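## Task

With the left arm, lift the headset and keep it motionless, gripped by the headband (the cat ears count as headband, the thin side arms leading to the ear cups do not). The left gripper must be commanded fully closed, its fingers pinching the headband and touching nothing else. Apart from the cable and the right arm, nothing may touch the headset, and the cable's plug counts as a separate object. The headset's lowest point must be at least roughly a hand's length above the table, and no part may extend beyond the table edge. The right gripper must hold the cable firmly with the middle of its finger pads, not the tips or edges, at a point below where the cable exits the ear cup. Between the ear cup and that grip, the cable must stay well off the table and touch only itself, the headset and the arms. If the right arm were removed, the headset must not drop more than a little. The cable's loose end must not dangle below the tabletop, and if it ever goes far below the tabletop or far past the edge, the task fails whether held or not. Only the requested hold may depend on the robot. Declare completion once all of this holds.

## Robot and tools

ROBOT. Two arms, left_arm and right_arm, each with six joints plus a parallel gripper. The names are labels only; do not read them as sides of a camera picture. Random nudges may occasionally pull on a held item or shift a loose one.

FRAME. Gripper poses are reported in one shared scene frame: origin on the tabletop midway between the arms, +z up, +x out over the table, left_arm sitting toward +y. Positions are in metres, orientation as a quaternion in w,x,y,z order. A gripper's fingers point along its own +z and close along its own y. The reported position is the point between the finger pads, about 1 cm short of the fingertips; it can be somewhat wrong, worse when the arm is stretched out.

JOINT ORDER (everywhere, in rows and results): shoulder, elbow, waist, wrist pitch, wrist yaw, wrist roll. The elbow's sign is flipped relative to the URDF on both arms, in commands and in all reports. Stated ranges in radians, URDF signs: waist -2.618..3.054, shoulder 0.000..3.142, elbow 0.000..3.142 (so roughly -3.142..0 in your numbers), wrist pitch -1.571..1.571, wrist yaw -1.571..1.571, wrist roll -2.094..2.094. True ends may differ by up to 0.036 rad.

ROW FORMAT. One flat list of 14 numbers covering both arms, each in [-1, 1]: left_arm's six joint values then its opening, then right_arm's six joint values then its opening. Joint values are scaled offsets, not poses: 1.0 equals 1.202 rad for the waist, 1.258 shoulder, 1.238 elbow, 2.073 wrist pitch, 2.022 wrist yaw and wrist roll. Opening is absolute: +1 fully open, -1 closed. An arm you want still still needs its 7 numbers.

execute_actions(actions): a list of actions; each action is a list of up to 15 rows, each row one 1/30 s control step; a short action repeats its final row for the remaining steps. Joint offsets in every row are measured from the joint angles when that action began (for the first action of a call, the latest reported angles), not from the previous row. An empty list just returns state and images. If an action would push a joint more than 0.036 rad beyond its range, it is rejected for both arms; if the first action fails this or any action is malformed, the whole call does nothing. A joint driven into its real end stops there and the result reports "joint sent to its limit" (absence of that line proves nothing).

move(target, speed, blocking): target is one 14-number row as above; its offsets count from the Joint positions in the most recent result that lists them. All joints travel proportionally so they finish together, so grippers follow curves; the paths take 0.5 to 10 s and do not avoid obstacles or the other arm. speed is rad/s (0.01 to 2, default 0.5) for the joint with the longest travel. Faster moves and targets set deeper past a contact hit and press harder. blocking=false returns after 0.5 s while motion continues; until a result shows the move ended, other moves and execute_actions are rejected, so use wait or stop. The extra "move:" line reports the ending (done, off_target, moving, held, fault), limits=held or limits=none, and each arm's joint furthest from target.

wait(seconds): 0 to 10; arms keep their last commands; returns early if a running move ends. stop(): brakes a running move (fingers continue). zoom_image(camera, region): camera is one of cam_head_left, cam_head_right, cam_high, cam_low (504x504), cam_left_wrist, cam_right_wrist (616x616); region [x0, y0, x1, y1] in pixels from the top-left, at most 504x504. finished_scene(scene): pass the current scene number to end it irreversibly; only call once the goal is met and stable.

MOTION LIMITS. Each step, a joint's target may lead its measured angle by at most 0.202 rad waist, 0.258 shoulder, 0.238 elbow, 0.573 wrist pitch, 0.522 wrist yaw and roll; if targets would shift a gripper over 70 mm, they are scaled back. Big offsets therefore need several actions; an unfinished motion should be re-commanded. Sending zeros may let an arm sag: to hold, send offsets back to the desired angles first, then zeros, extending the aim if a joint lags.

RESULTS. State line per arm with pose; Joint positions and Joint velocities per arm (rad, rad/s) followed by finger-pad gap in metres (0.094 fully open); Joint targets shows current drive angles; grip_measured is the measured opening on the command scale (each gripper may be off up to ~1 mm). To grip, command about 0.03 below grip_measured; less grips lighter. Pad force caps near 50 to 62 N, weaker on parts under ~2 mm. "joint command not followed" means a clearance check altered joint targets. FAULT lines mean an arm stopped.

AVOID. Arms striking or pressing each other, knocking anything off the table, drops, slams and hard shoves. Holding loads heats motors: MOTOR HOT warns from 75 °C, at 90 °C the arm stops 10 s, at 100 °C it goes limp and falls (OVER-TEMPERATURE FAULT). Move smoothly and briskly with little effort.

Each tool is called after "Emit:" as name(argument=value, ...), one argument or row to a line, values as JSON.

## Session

Emit:
execute_actions(
  actions=[],
)

Scene clock: 0.00 s.
left_arm: end_effector_position=(+0.4133, +0.5772, +0.0913) grip_measured=+1.000 end_effector_quat_wxyz=(+0.404, +0.051, +0.886, +0.222) | right_arm: end_effector_position=(+0.5405, -0.1049, +0.1607) grip_measured=+1.000 end_effector_quat_wxyz=(+0.251, +0.350, +0.700, +0.570)
Joint names: [shoulder, elbow, waist, wrist pitch, wrist yaw, wrist roll]
Joint positions: left_arm=[ 1.854 -1.039  0.512  0.195  0.139  0.658  0.094] | right_arm=[ 1.871 -0.984  0.297  0.628 -0.503  1.492  0.094]
Joint velocities: left_arm=[-0.007  0.007 -0.007 -0.081 -0.037  0.037  0.   ] | right_arm=[-0.012 -0.017 -0.002 -0.007 -0.022  0.007  0.   ]
Joint targets: left_arm=[1.841 -1.051 0.512 0.206 0.145 0.652] | right_arm=[1.859 -0.994 0.297 0.636 -0.504 1.485]

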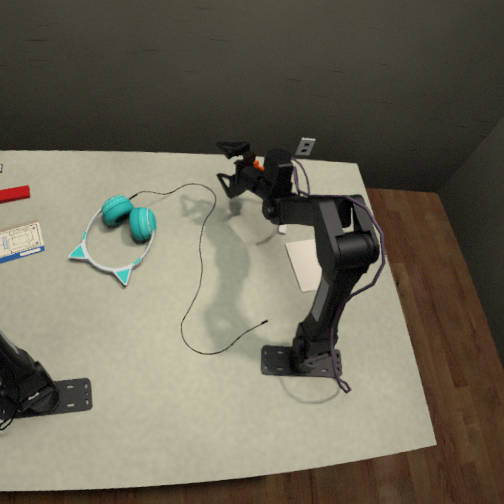

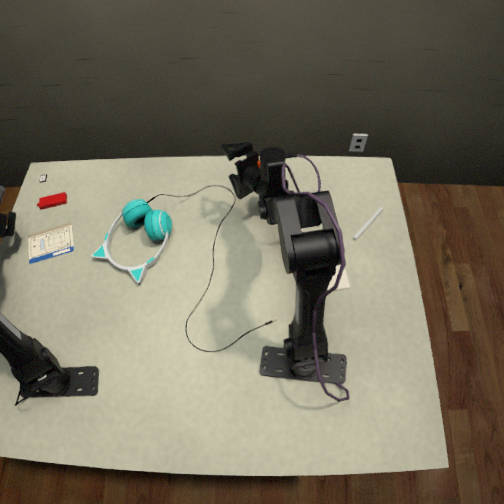

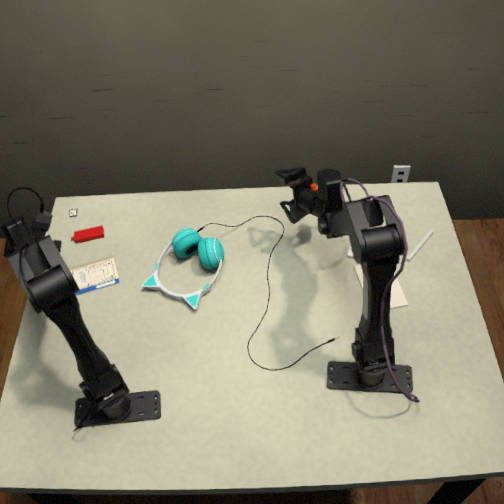

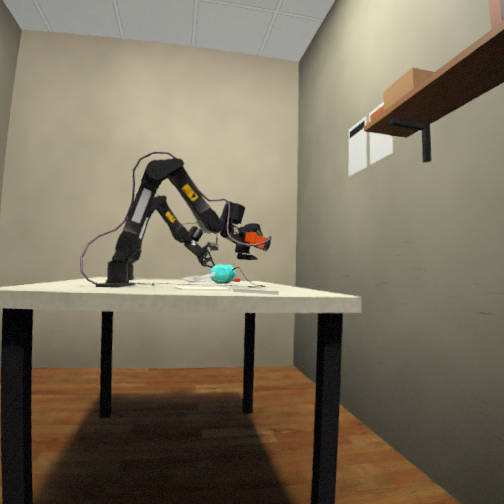

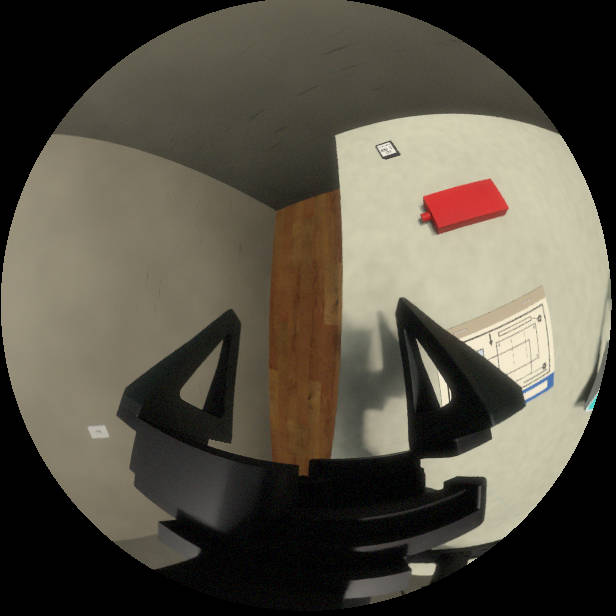

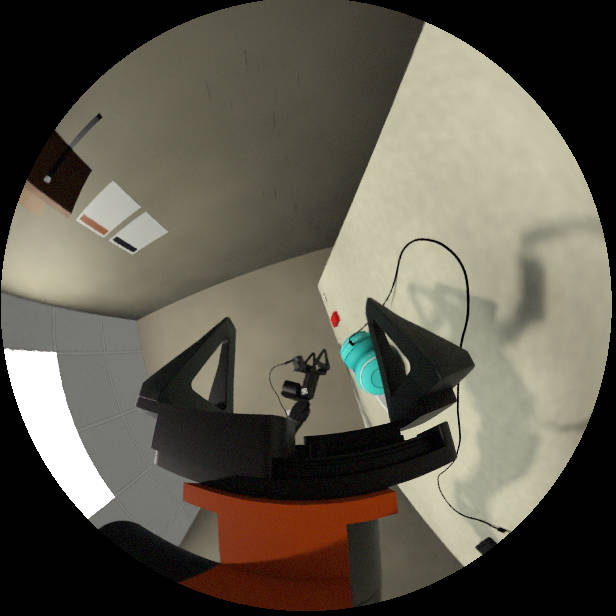

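Emit:
move(
  target=[-0.2,-0.25,-0.3,-0.6,-0.07,0.45,1,0,0,0,0,0,0,1],
  speed=1,
)

Emit:
move(
  target=[0.12,-0.02,-0.46,0,0,0,1,0,0,0,0,0,0,1],
  speed=0.7,
)

Scene clock: 8.90 s.
left_arm: end_effector_position=(+0.3175, +0.3956, +0.1235) grip_measured=+1.000 end_effector_quat_wxyz=(+0.069, +0.600, +0.792, +0.093) | right_arm: end_effector_position=(+0.5405, -0.1049, +0.1607) grip_measured=+1.000 end_effector_quat_wxyz=(+0.251, +0.350, +0.700, +0.570)
Joint names: [shoulder, elbow, waist, wrist pitch, wrist yaw, wrist roll]
Joint positions: left_arm=[ 1.628 -1.321  0.161 -1.031 -0.004  1.561  0.094] | right_arm=[ 1.871 -0.984  0.297  0.628 -0.503  1.492  0.094]
Joint velocities: left_arm=[-0.007 -0.007 -0.002 -0.051 -0.066 -0.066  0.   ] | right_arm=[-0.002  0.012 -0.007 -0.007 -0.081 -0.037  0.   ]
Joint targets: left_arm=[1.603 -1.349 0.152 -1.049 -0.003 1.568] | right_arm=[1.871 -0.984 0.297 0.628 -0.503 1.492]
move: off_target (left_arm); limits=none; left_arm: farthest joint: the elbow, 0.028 radians from its target (0.309 radians at the start); right_arm: farthest joint: the waist, 0.000 radians from its target (0.000 radians at the start)

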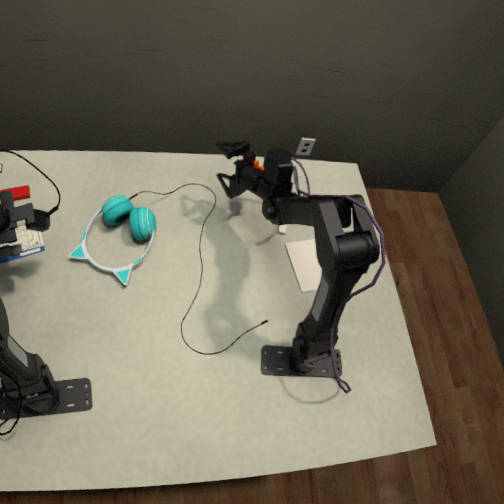

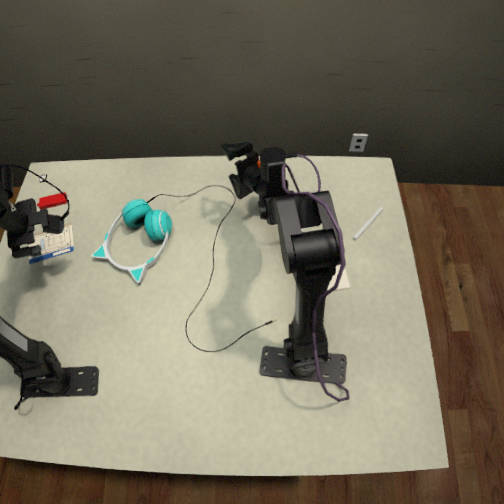

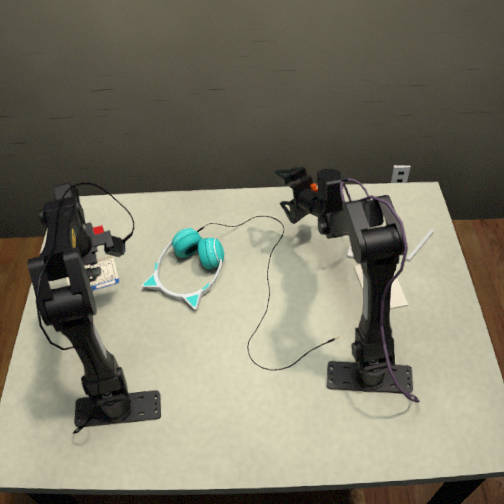

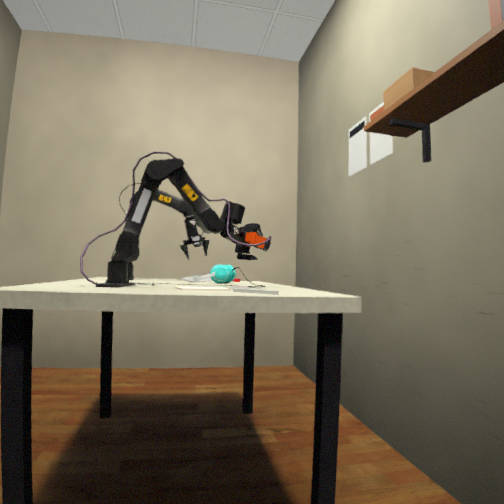

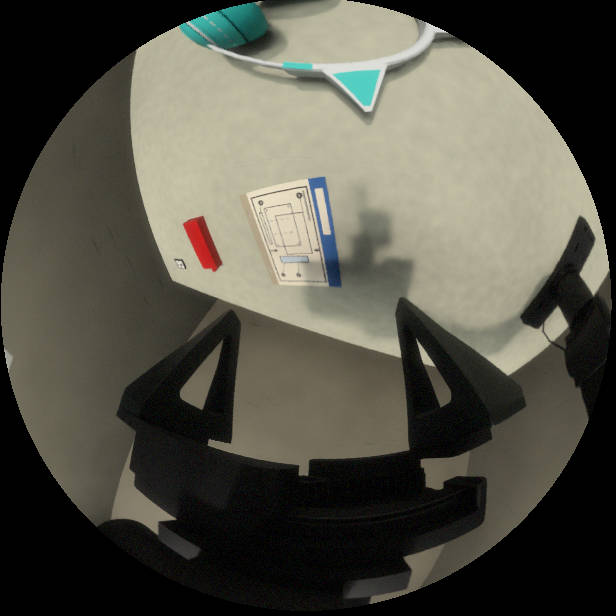

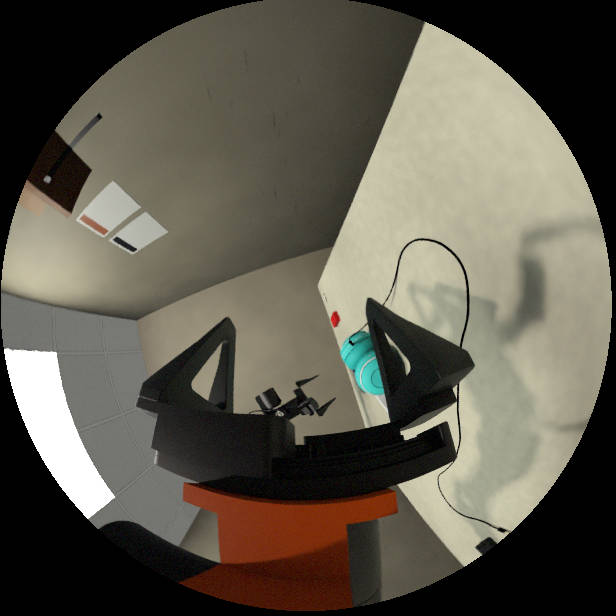

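Scene clock: 10.10 s.
left_arm: end_effector_position=(+0.3138, +0.2102, +0.0763) grip_measured=+1.000 end_effector_quat_wxyz=(+0.031, +0.798, +0.601, +0.030) | right_arm: end_effector_position=(+0.5405, -0.1049, +0.1607) grip_measured=+1.000 end_effector_quat_wxyz=(+0.251, +0.350, +0.700, +0.570)
Joint names: [shoulder, elbow, waist, wrist pitch, wrist yaw, wrist roll]
Joint positions: left_arm=[ 1.774 -1.321 -0.392 -1.031 -0.012  1.561  0.094] | right_arm=[ 1.871 -0.984  0.297  0.628 -0.503  1.492  0.094]
Joint velocities: left_arm=[-0.007  0.002 -0.007  0.051  0.007 -0.051  0.   ] | right_arm=[ 0.012 -0.012  0.007 -0.022  0.051  0.051  0.   ]
Joint targets: left_arm=[1.779 -1.345 -0.392 -1.032 -0.004 1.561] | right_arm=[1.871 -0.984 0.297 0.628 -0.503 1.492]
move: off_target (left_arm); limits=none; left_arm: farthest joint: the elbow, 0.025 radians from its target (0.025 radians at the start); right_arm: farthest joint: the waist, 0.000 radians from its target (0.000 radians at the start)

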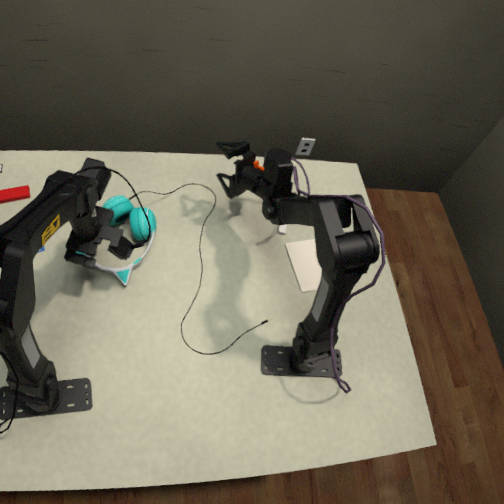

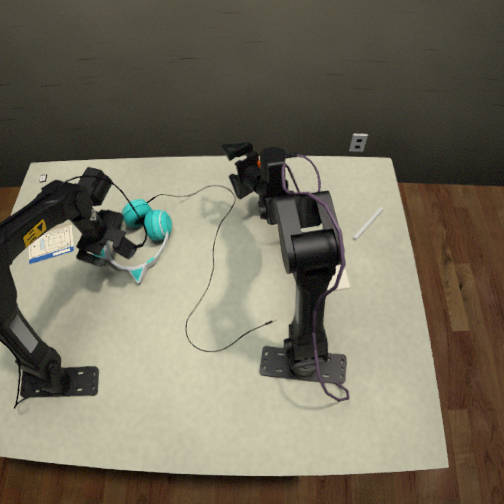

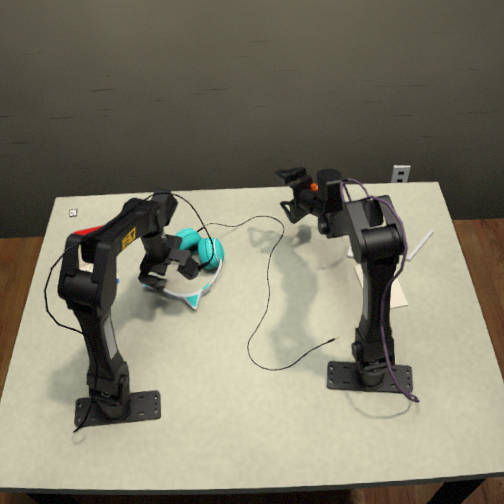

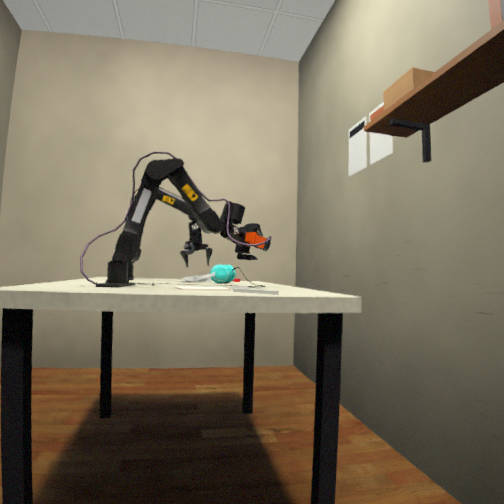

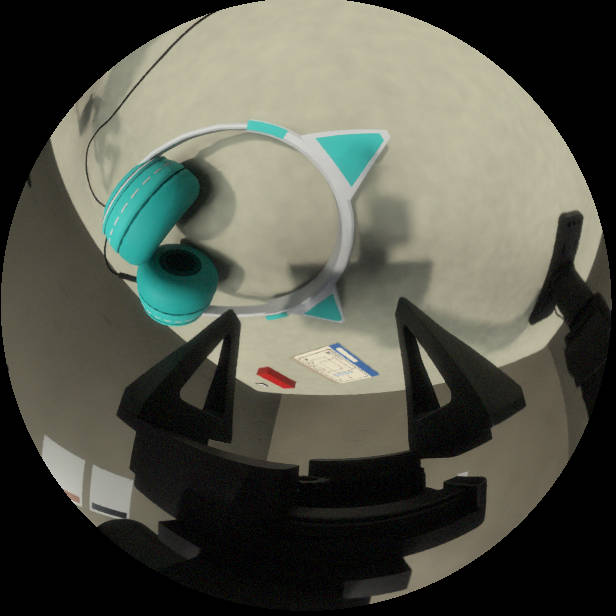

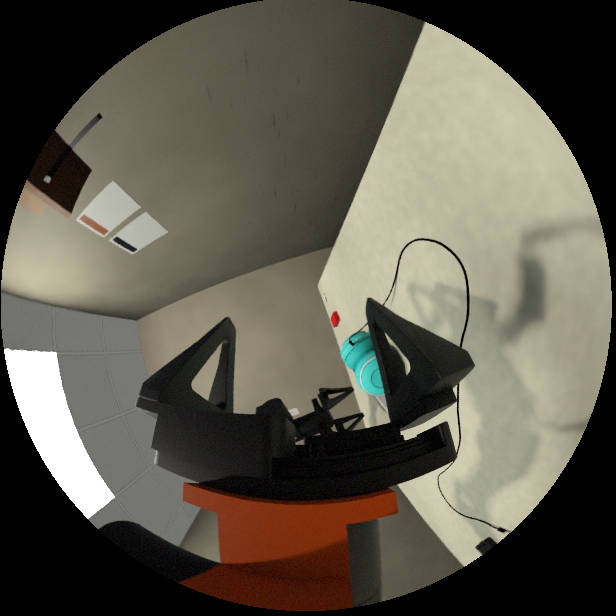

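Emit:
move(
  target=[0.08,-0.02,-0.11,0.04,0,-0.06,1,0,0,0,0,0,0,1],
  speed=0.3,
)

Scene clock: 14.77 s.
left_arm: end_effector_position=(+0.3108, +0.1657, +0.0459) grip_measured=+1.000 end_effector_quat_wxyz=(+0.022, +0.803, +0.595, +0.022) | right_arm: end_effector_position=(+0.5405, -0.1049, +0.1607) grip_measured=+1.000 end_effector_quat_wxyz=(+0.251, +0.350, +0.700, +0.570)
Joint names: [shoulder, elbow, waist, wrist pitch, wrist yaw, wrist roll]
Joint positions: left_arm=[ 1.871 -1.321 -0.518 -0.96  -0.017  1.451  0.094] | right_arm=[ 1.871 -0.984  0.297  0.628 -0.503  1.492  0.094]
Joint velocities: left_arm=[ 0.007  0.002  0.017 -0.007  0.022 -0.037  0.   ] | right_arm=[ 0.002  0.012 -0.007  0.022 -0.081 -0.022  0.   ]
Joint targets: left_arm=[1.874 -1.345 -0.524 -0.948 -0.012 1.440] | right_arm=[1.871 -0.984 0.297 0.628 -0.503 1.492]
move: off_target (left_arm); limits=none; left_arm: farthest joint: the elbow, 0.025 radians from its target (0.025 radians at the start); right_arm: farthest joint: the waist, 0.000 radians from its target (0.000 radians at the start)

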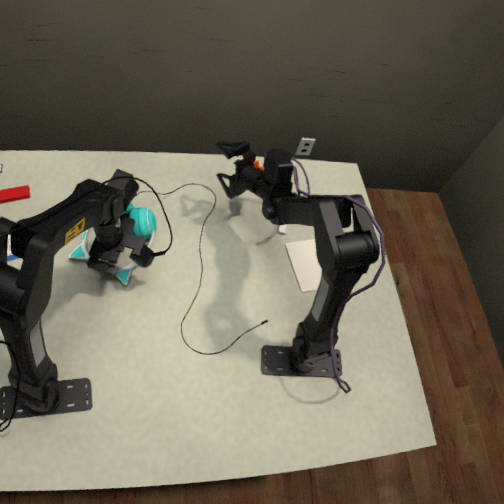

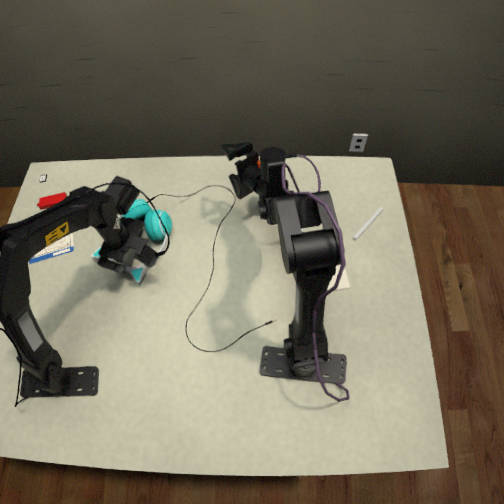

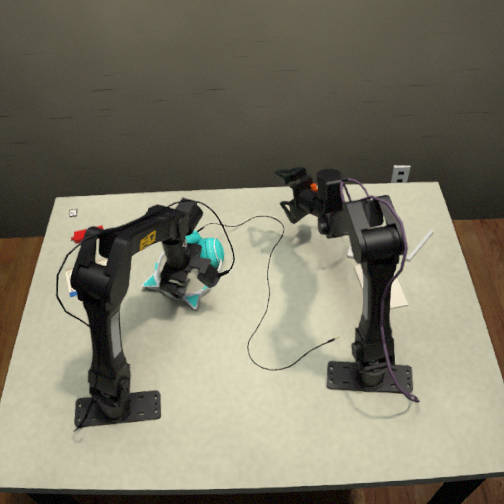

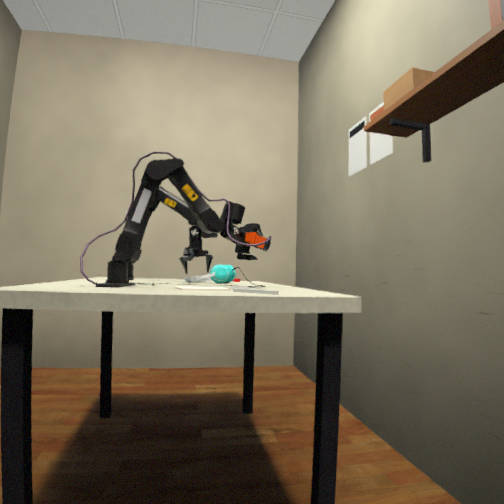

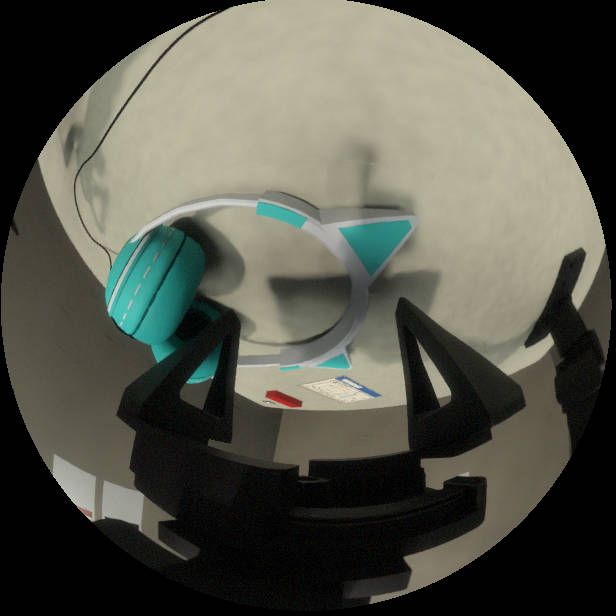

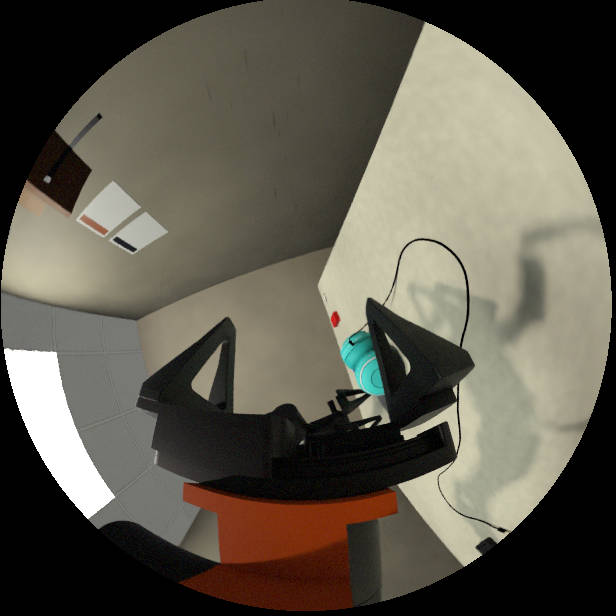

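Emit:
move(
  target=[0,-0.02,0,-0.04,0,0,1,0,0,0,0,0,0,1],
  speed=0.2,
)

Emit:
move(
  target=[0.078,-0.02,0,0.03,0,0,1,0,0,0,0,0,0,1],
  speed=0.2,
)

Scene clock: 20.17 s.
left_arm: end_effector_position=(+0.2966, +0.1722, +0.0455) grip_measured=+1.000 end_effector_quat_wxyz=(-0.005, +0.803, +0.596, +0.007) | right_arm: end_effector_position=(+0.5405, -0.1049, +0.1607) grip_measured=+1.000 end_effector_quat_wxyz=(+0.251, +0.350, +0.700, +0.570)
Joint names: [shoulder, elbow, waist, wrist pitch, wrist yaw, wrist roll]
Joint positions: left_arm=[ 1.871 -1.321 -0.518 -1.023 -0.018  1.45   0.094] | right_arm=[ 1.871 -0.984  0.297  0.628 -0.503  1.492  0.094]
Joint velocities: left_arm=[ 0.017  0.007 -0.017 -0.007 -0.022 -0.022  0.   ] | right_arm=[ 0.002 -0.012  0.002  0.037  0.037 -0.066  0.   ]
Joint targets: left_arm=[1.871 -1.345 -0.518 -1.043 -0.017 1.451] | right_arm=[1.871 -0.984 0.297 0.628 -0.503 1.492]
move: off_target (left_arm); limits=none; left_arm: farthest joint: the elbow, 0.025 radians from its target (0.025 radians at the start); right_arm: farthest joint: the waist, 0.000 radians from its target (0.000 radians at the start)

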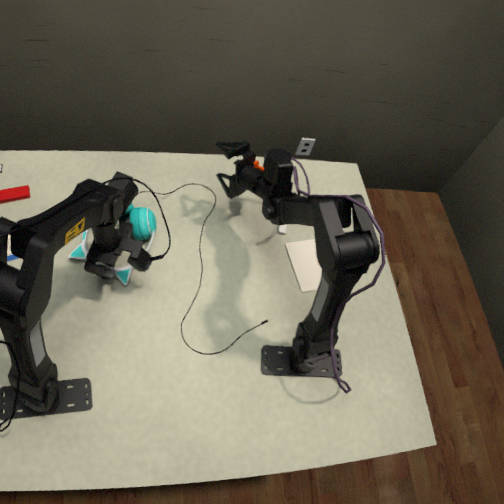

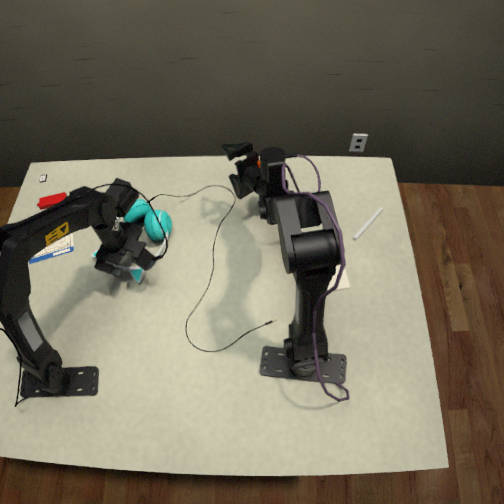

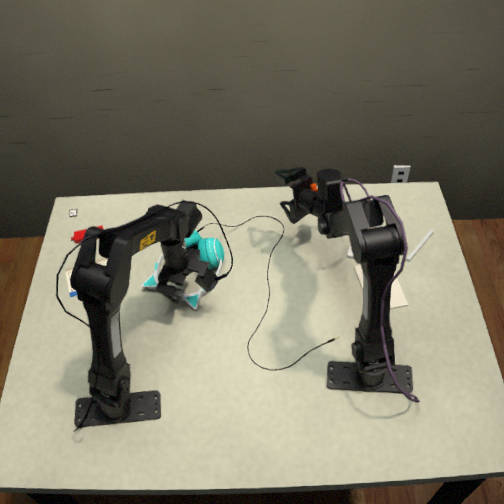

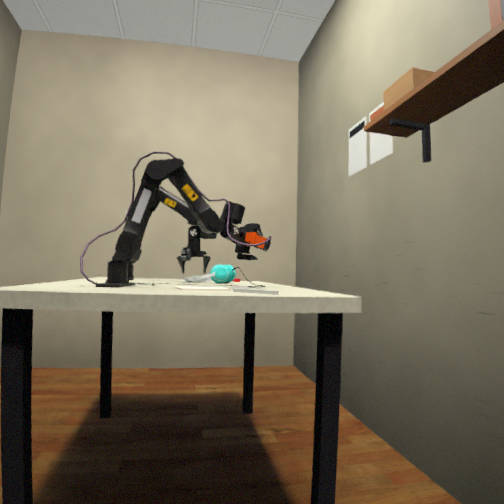

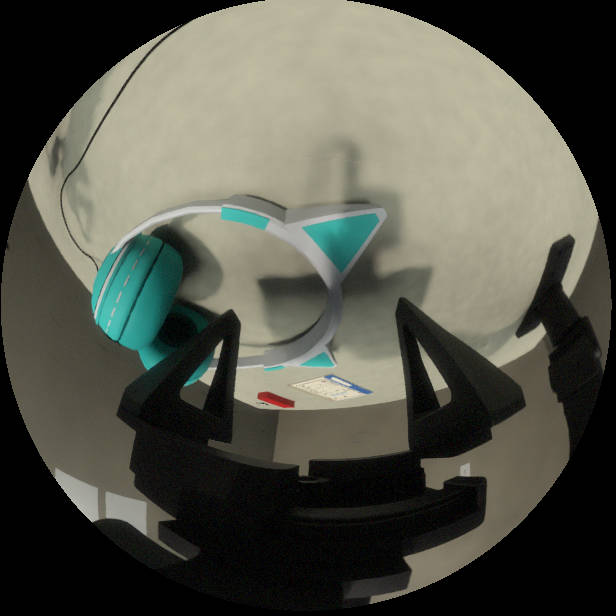

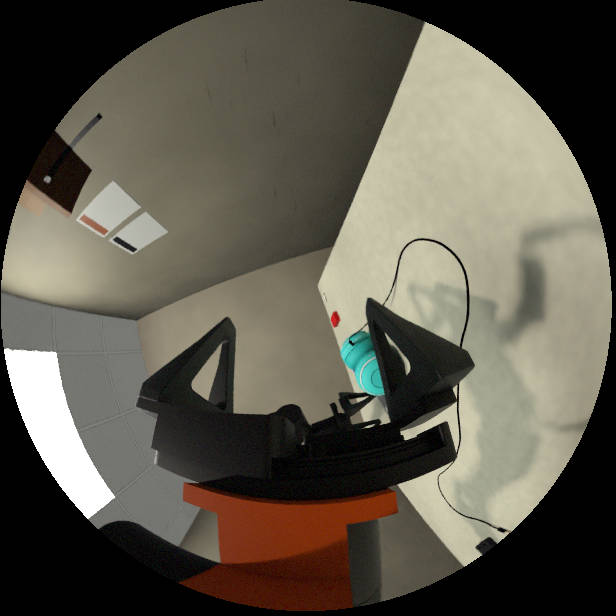

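Scene clock: 21.17 s.
left_arm: end_effector_position=(+0.3010, +0.1706, +0.0150) grip_measured=+1.000 end_effector_quat_wxyz=(-0.024, +0.803, +0.595, -0.002) | right_arm: end_effector_position=(+0.5405, -0.1049, +0.1607) grip_measured=+1.000 end_effector_quat_wxyz=(+0.251, +0.350, +0.700, +0.570)
Joint names: [shoulder, elbow, waist, wrist pitch, wrist yaw, wrist roll]
Joint positions: left_arm=[ 1.965 -1.321 -0.518 -0.97  -0.02   1.45   0.094] | right_arm=[ 1.871 -0.984  0.297  0.628 -0.503  1.492  0.094]
Joint velocities: left_arm=[-0.007  0.007 -0.002  0.037  0.007 -0.022  0.   ] | right_arm=[-0.002 -0.017 -0.007 -0.081  0.037 -0.037  0.   ]
Joint targets: left_arm=[1.969 -1.345 -0.518 -0.960 -0.018 1.450] | right_arm=[1.871 -0.984 0.297 0.628 -0.503 1.492]
move: off_target (left_arm); limits=none; left_arm: farthest joint: the elbow, 0.025 radians from its target (0.025 radians at the start); right_arm: farthest joint: the waist, 0.000 radians from its target (0.000 radians at the start)

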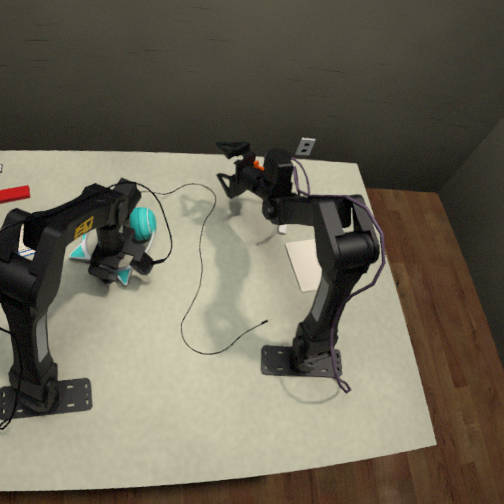

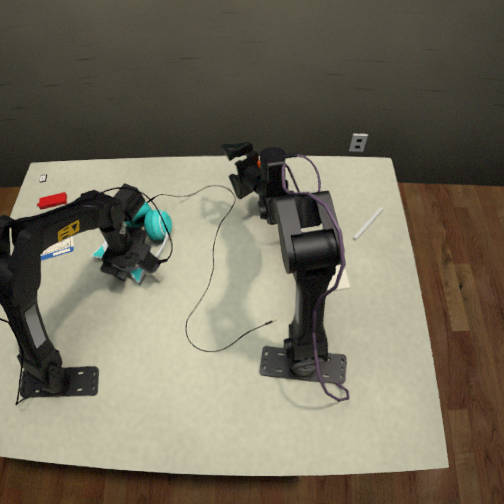

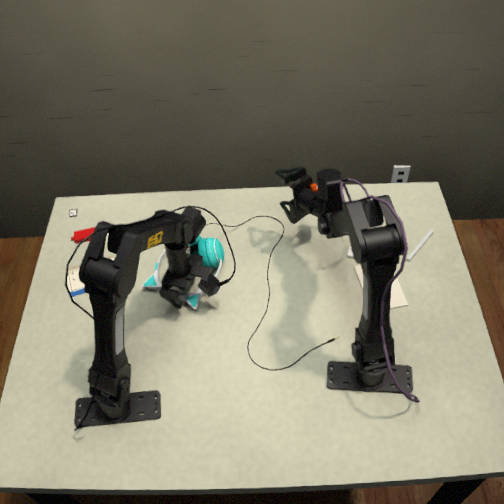

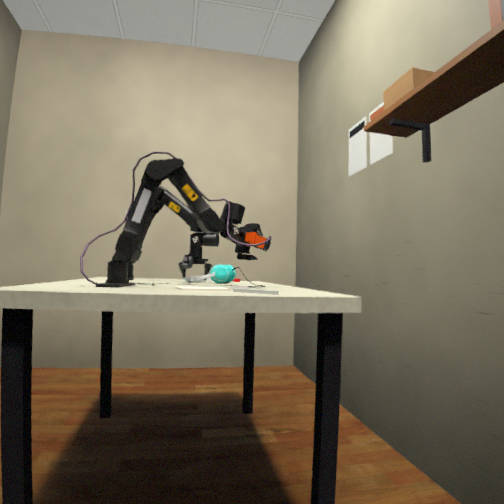

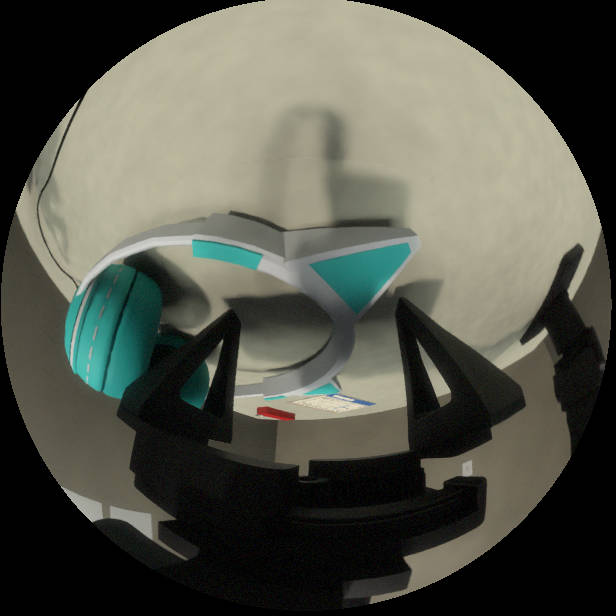

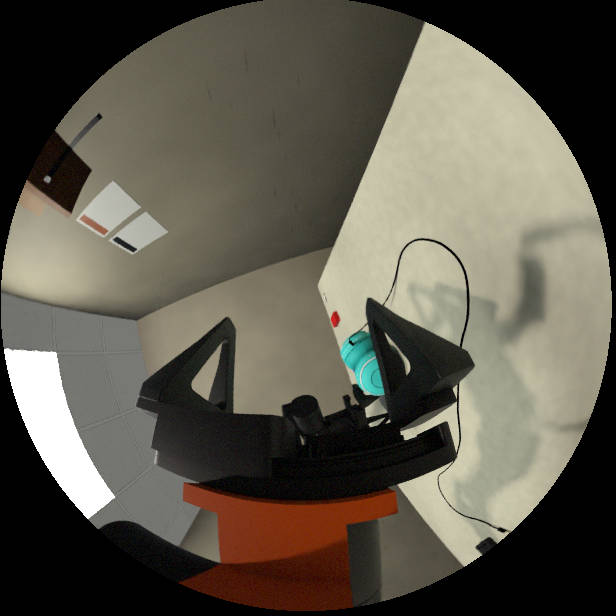

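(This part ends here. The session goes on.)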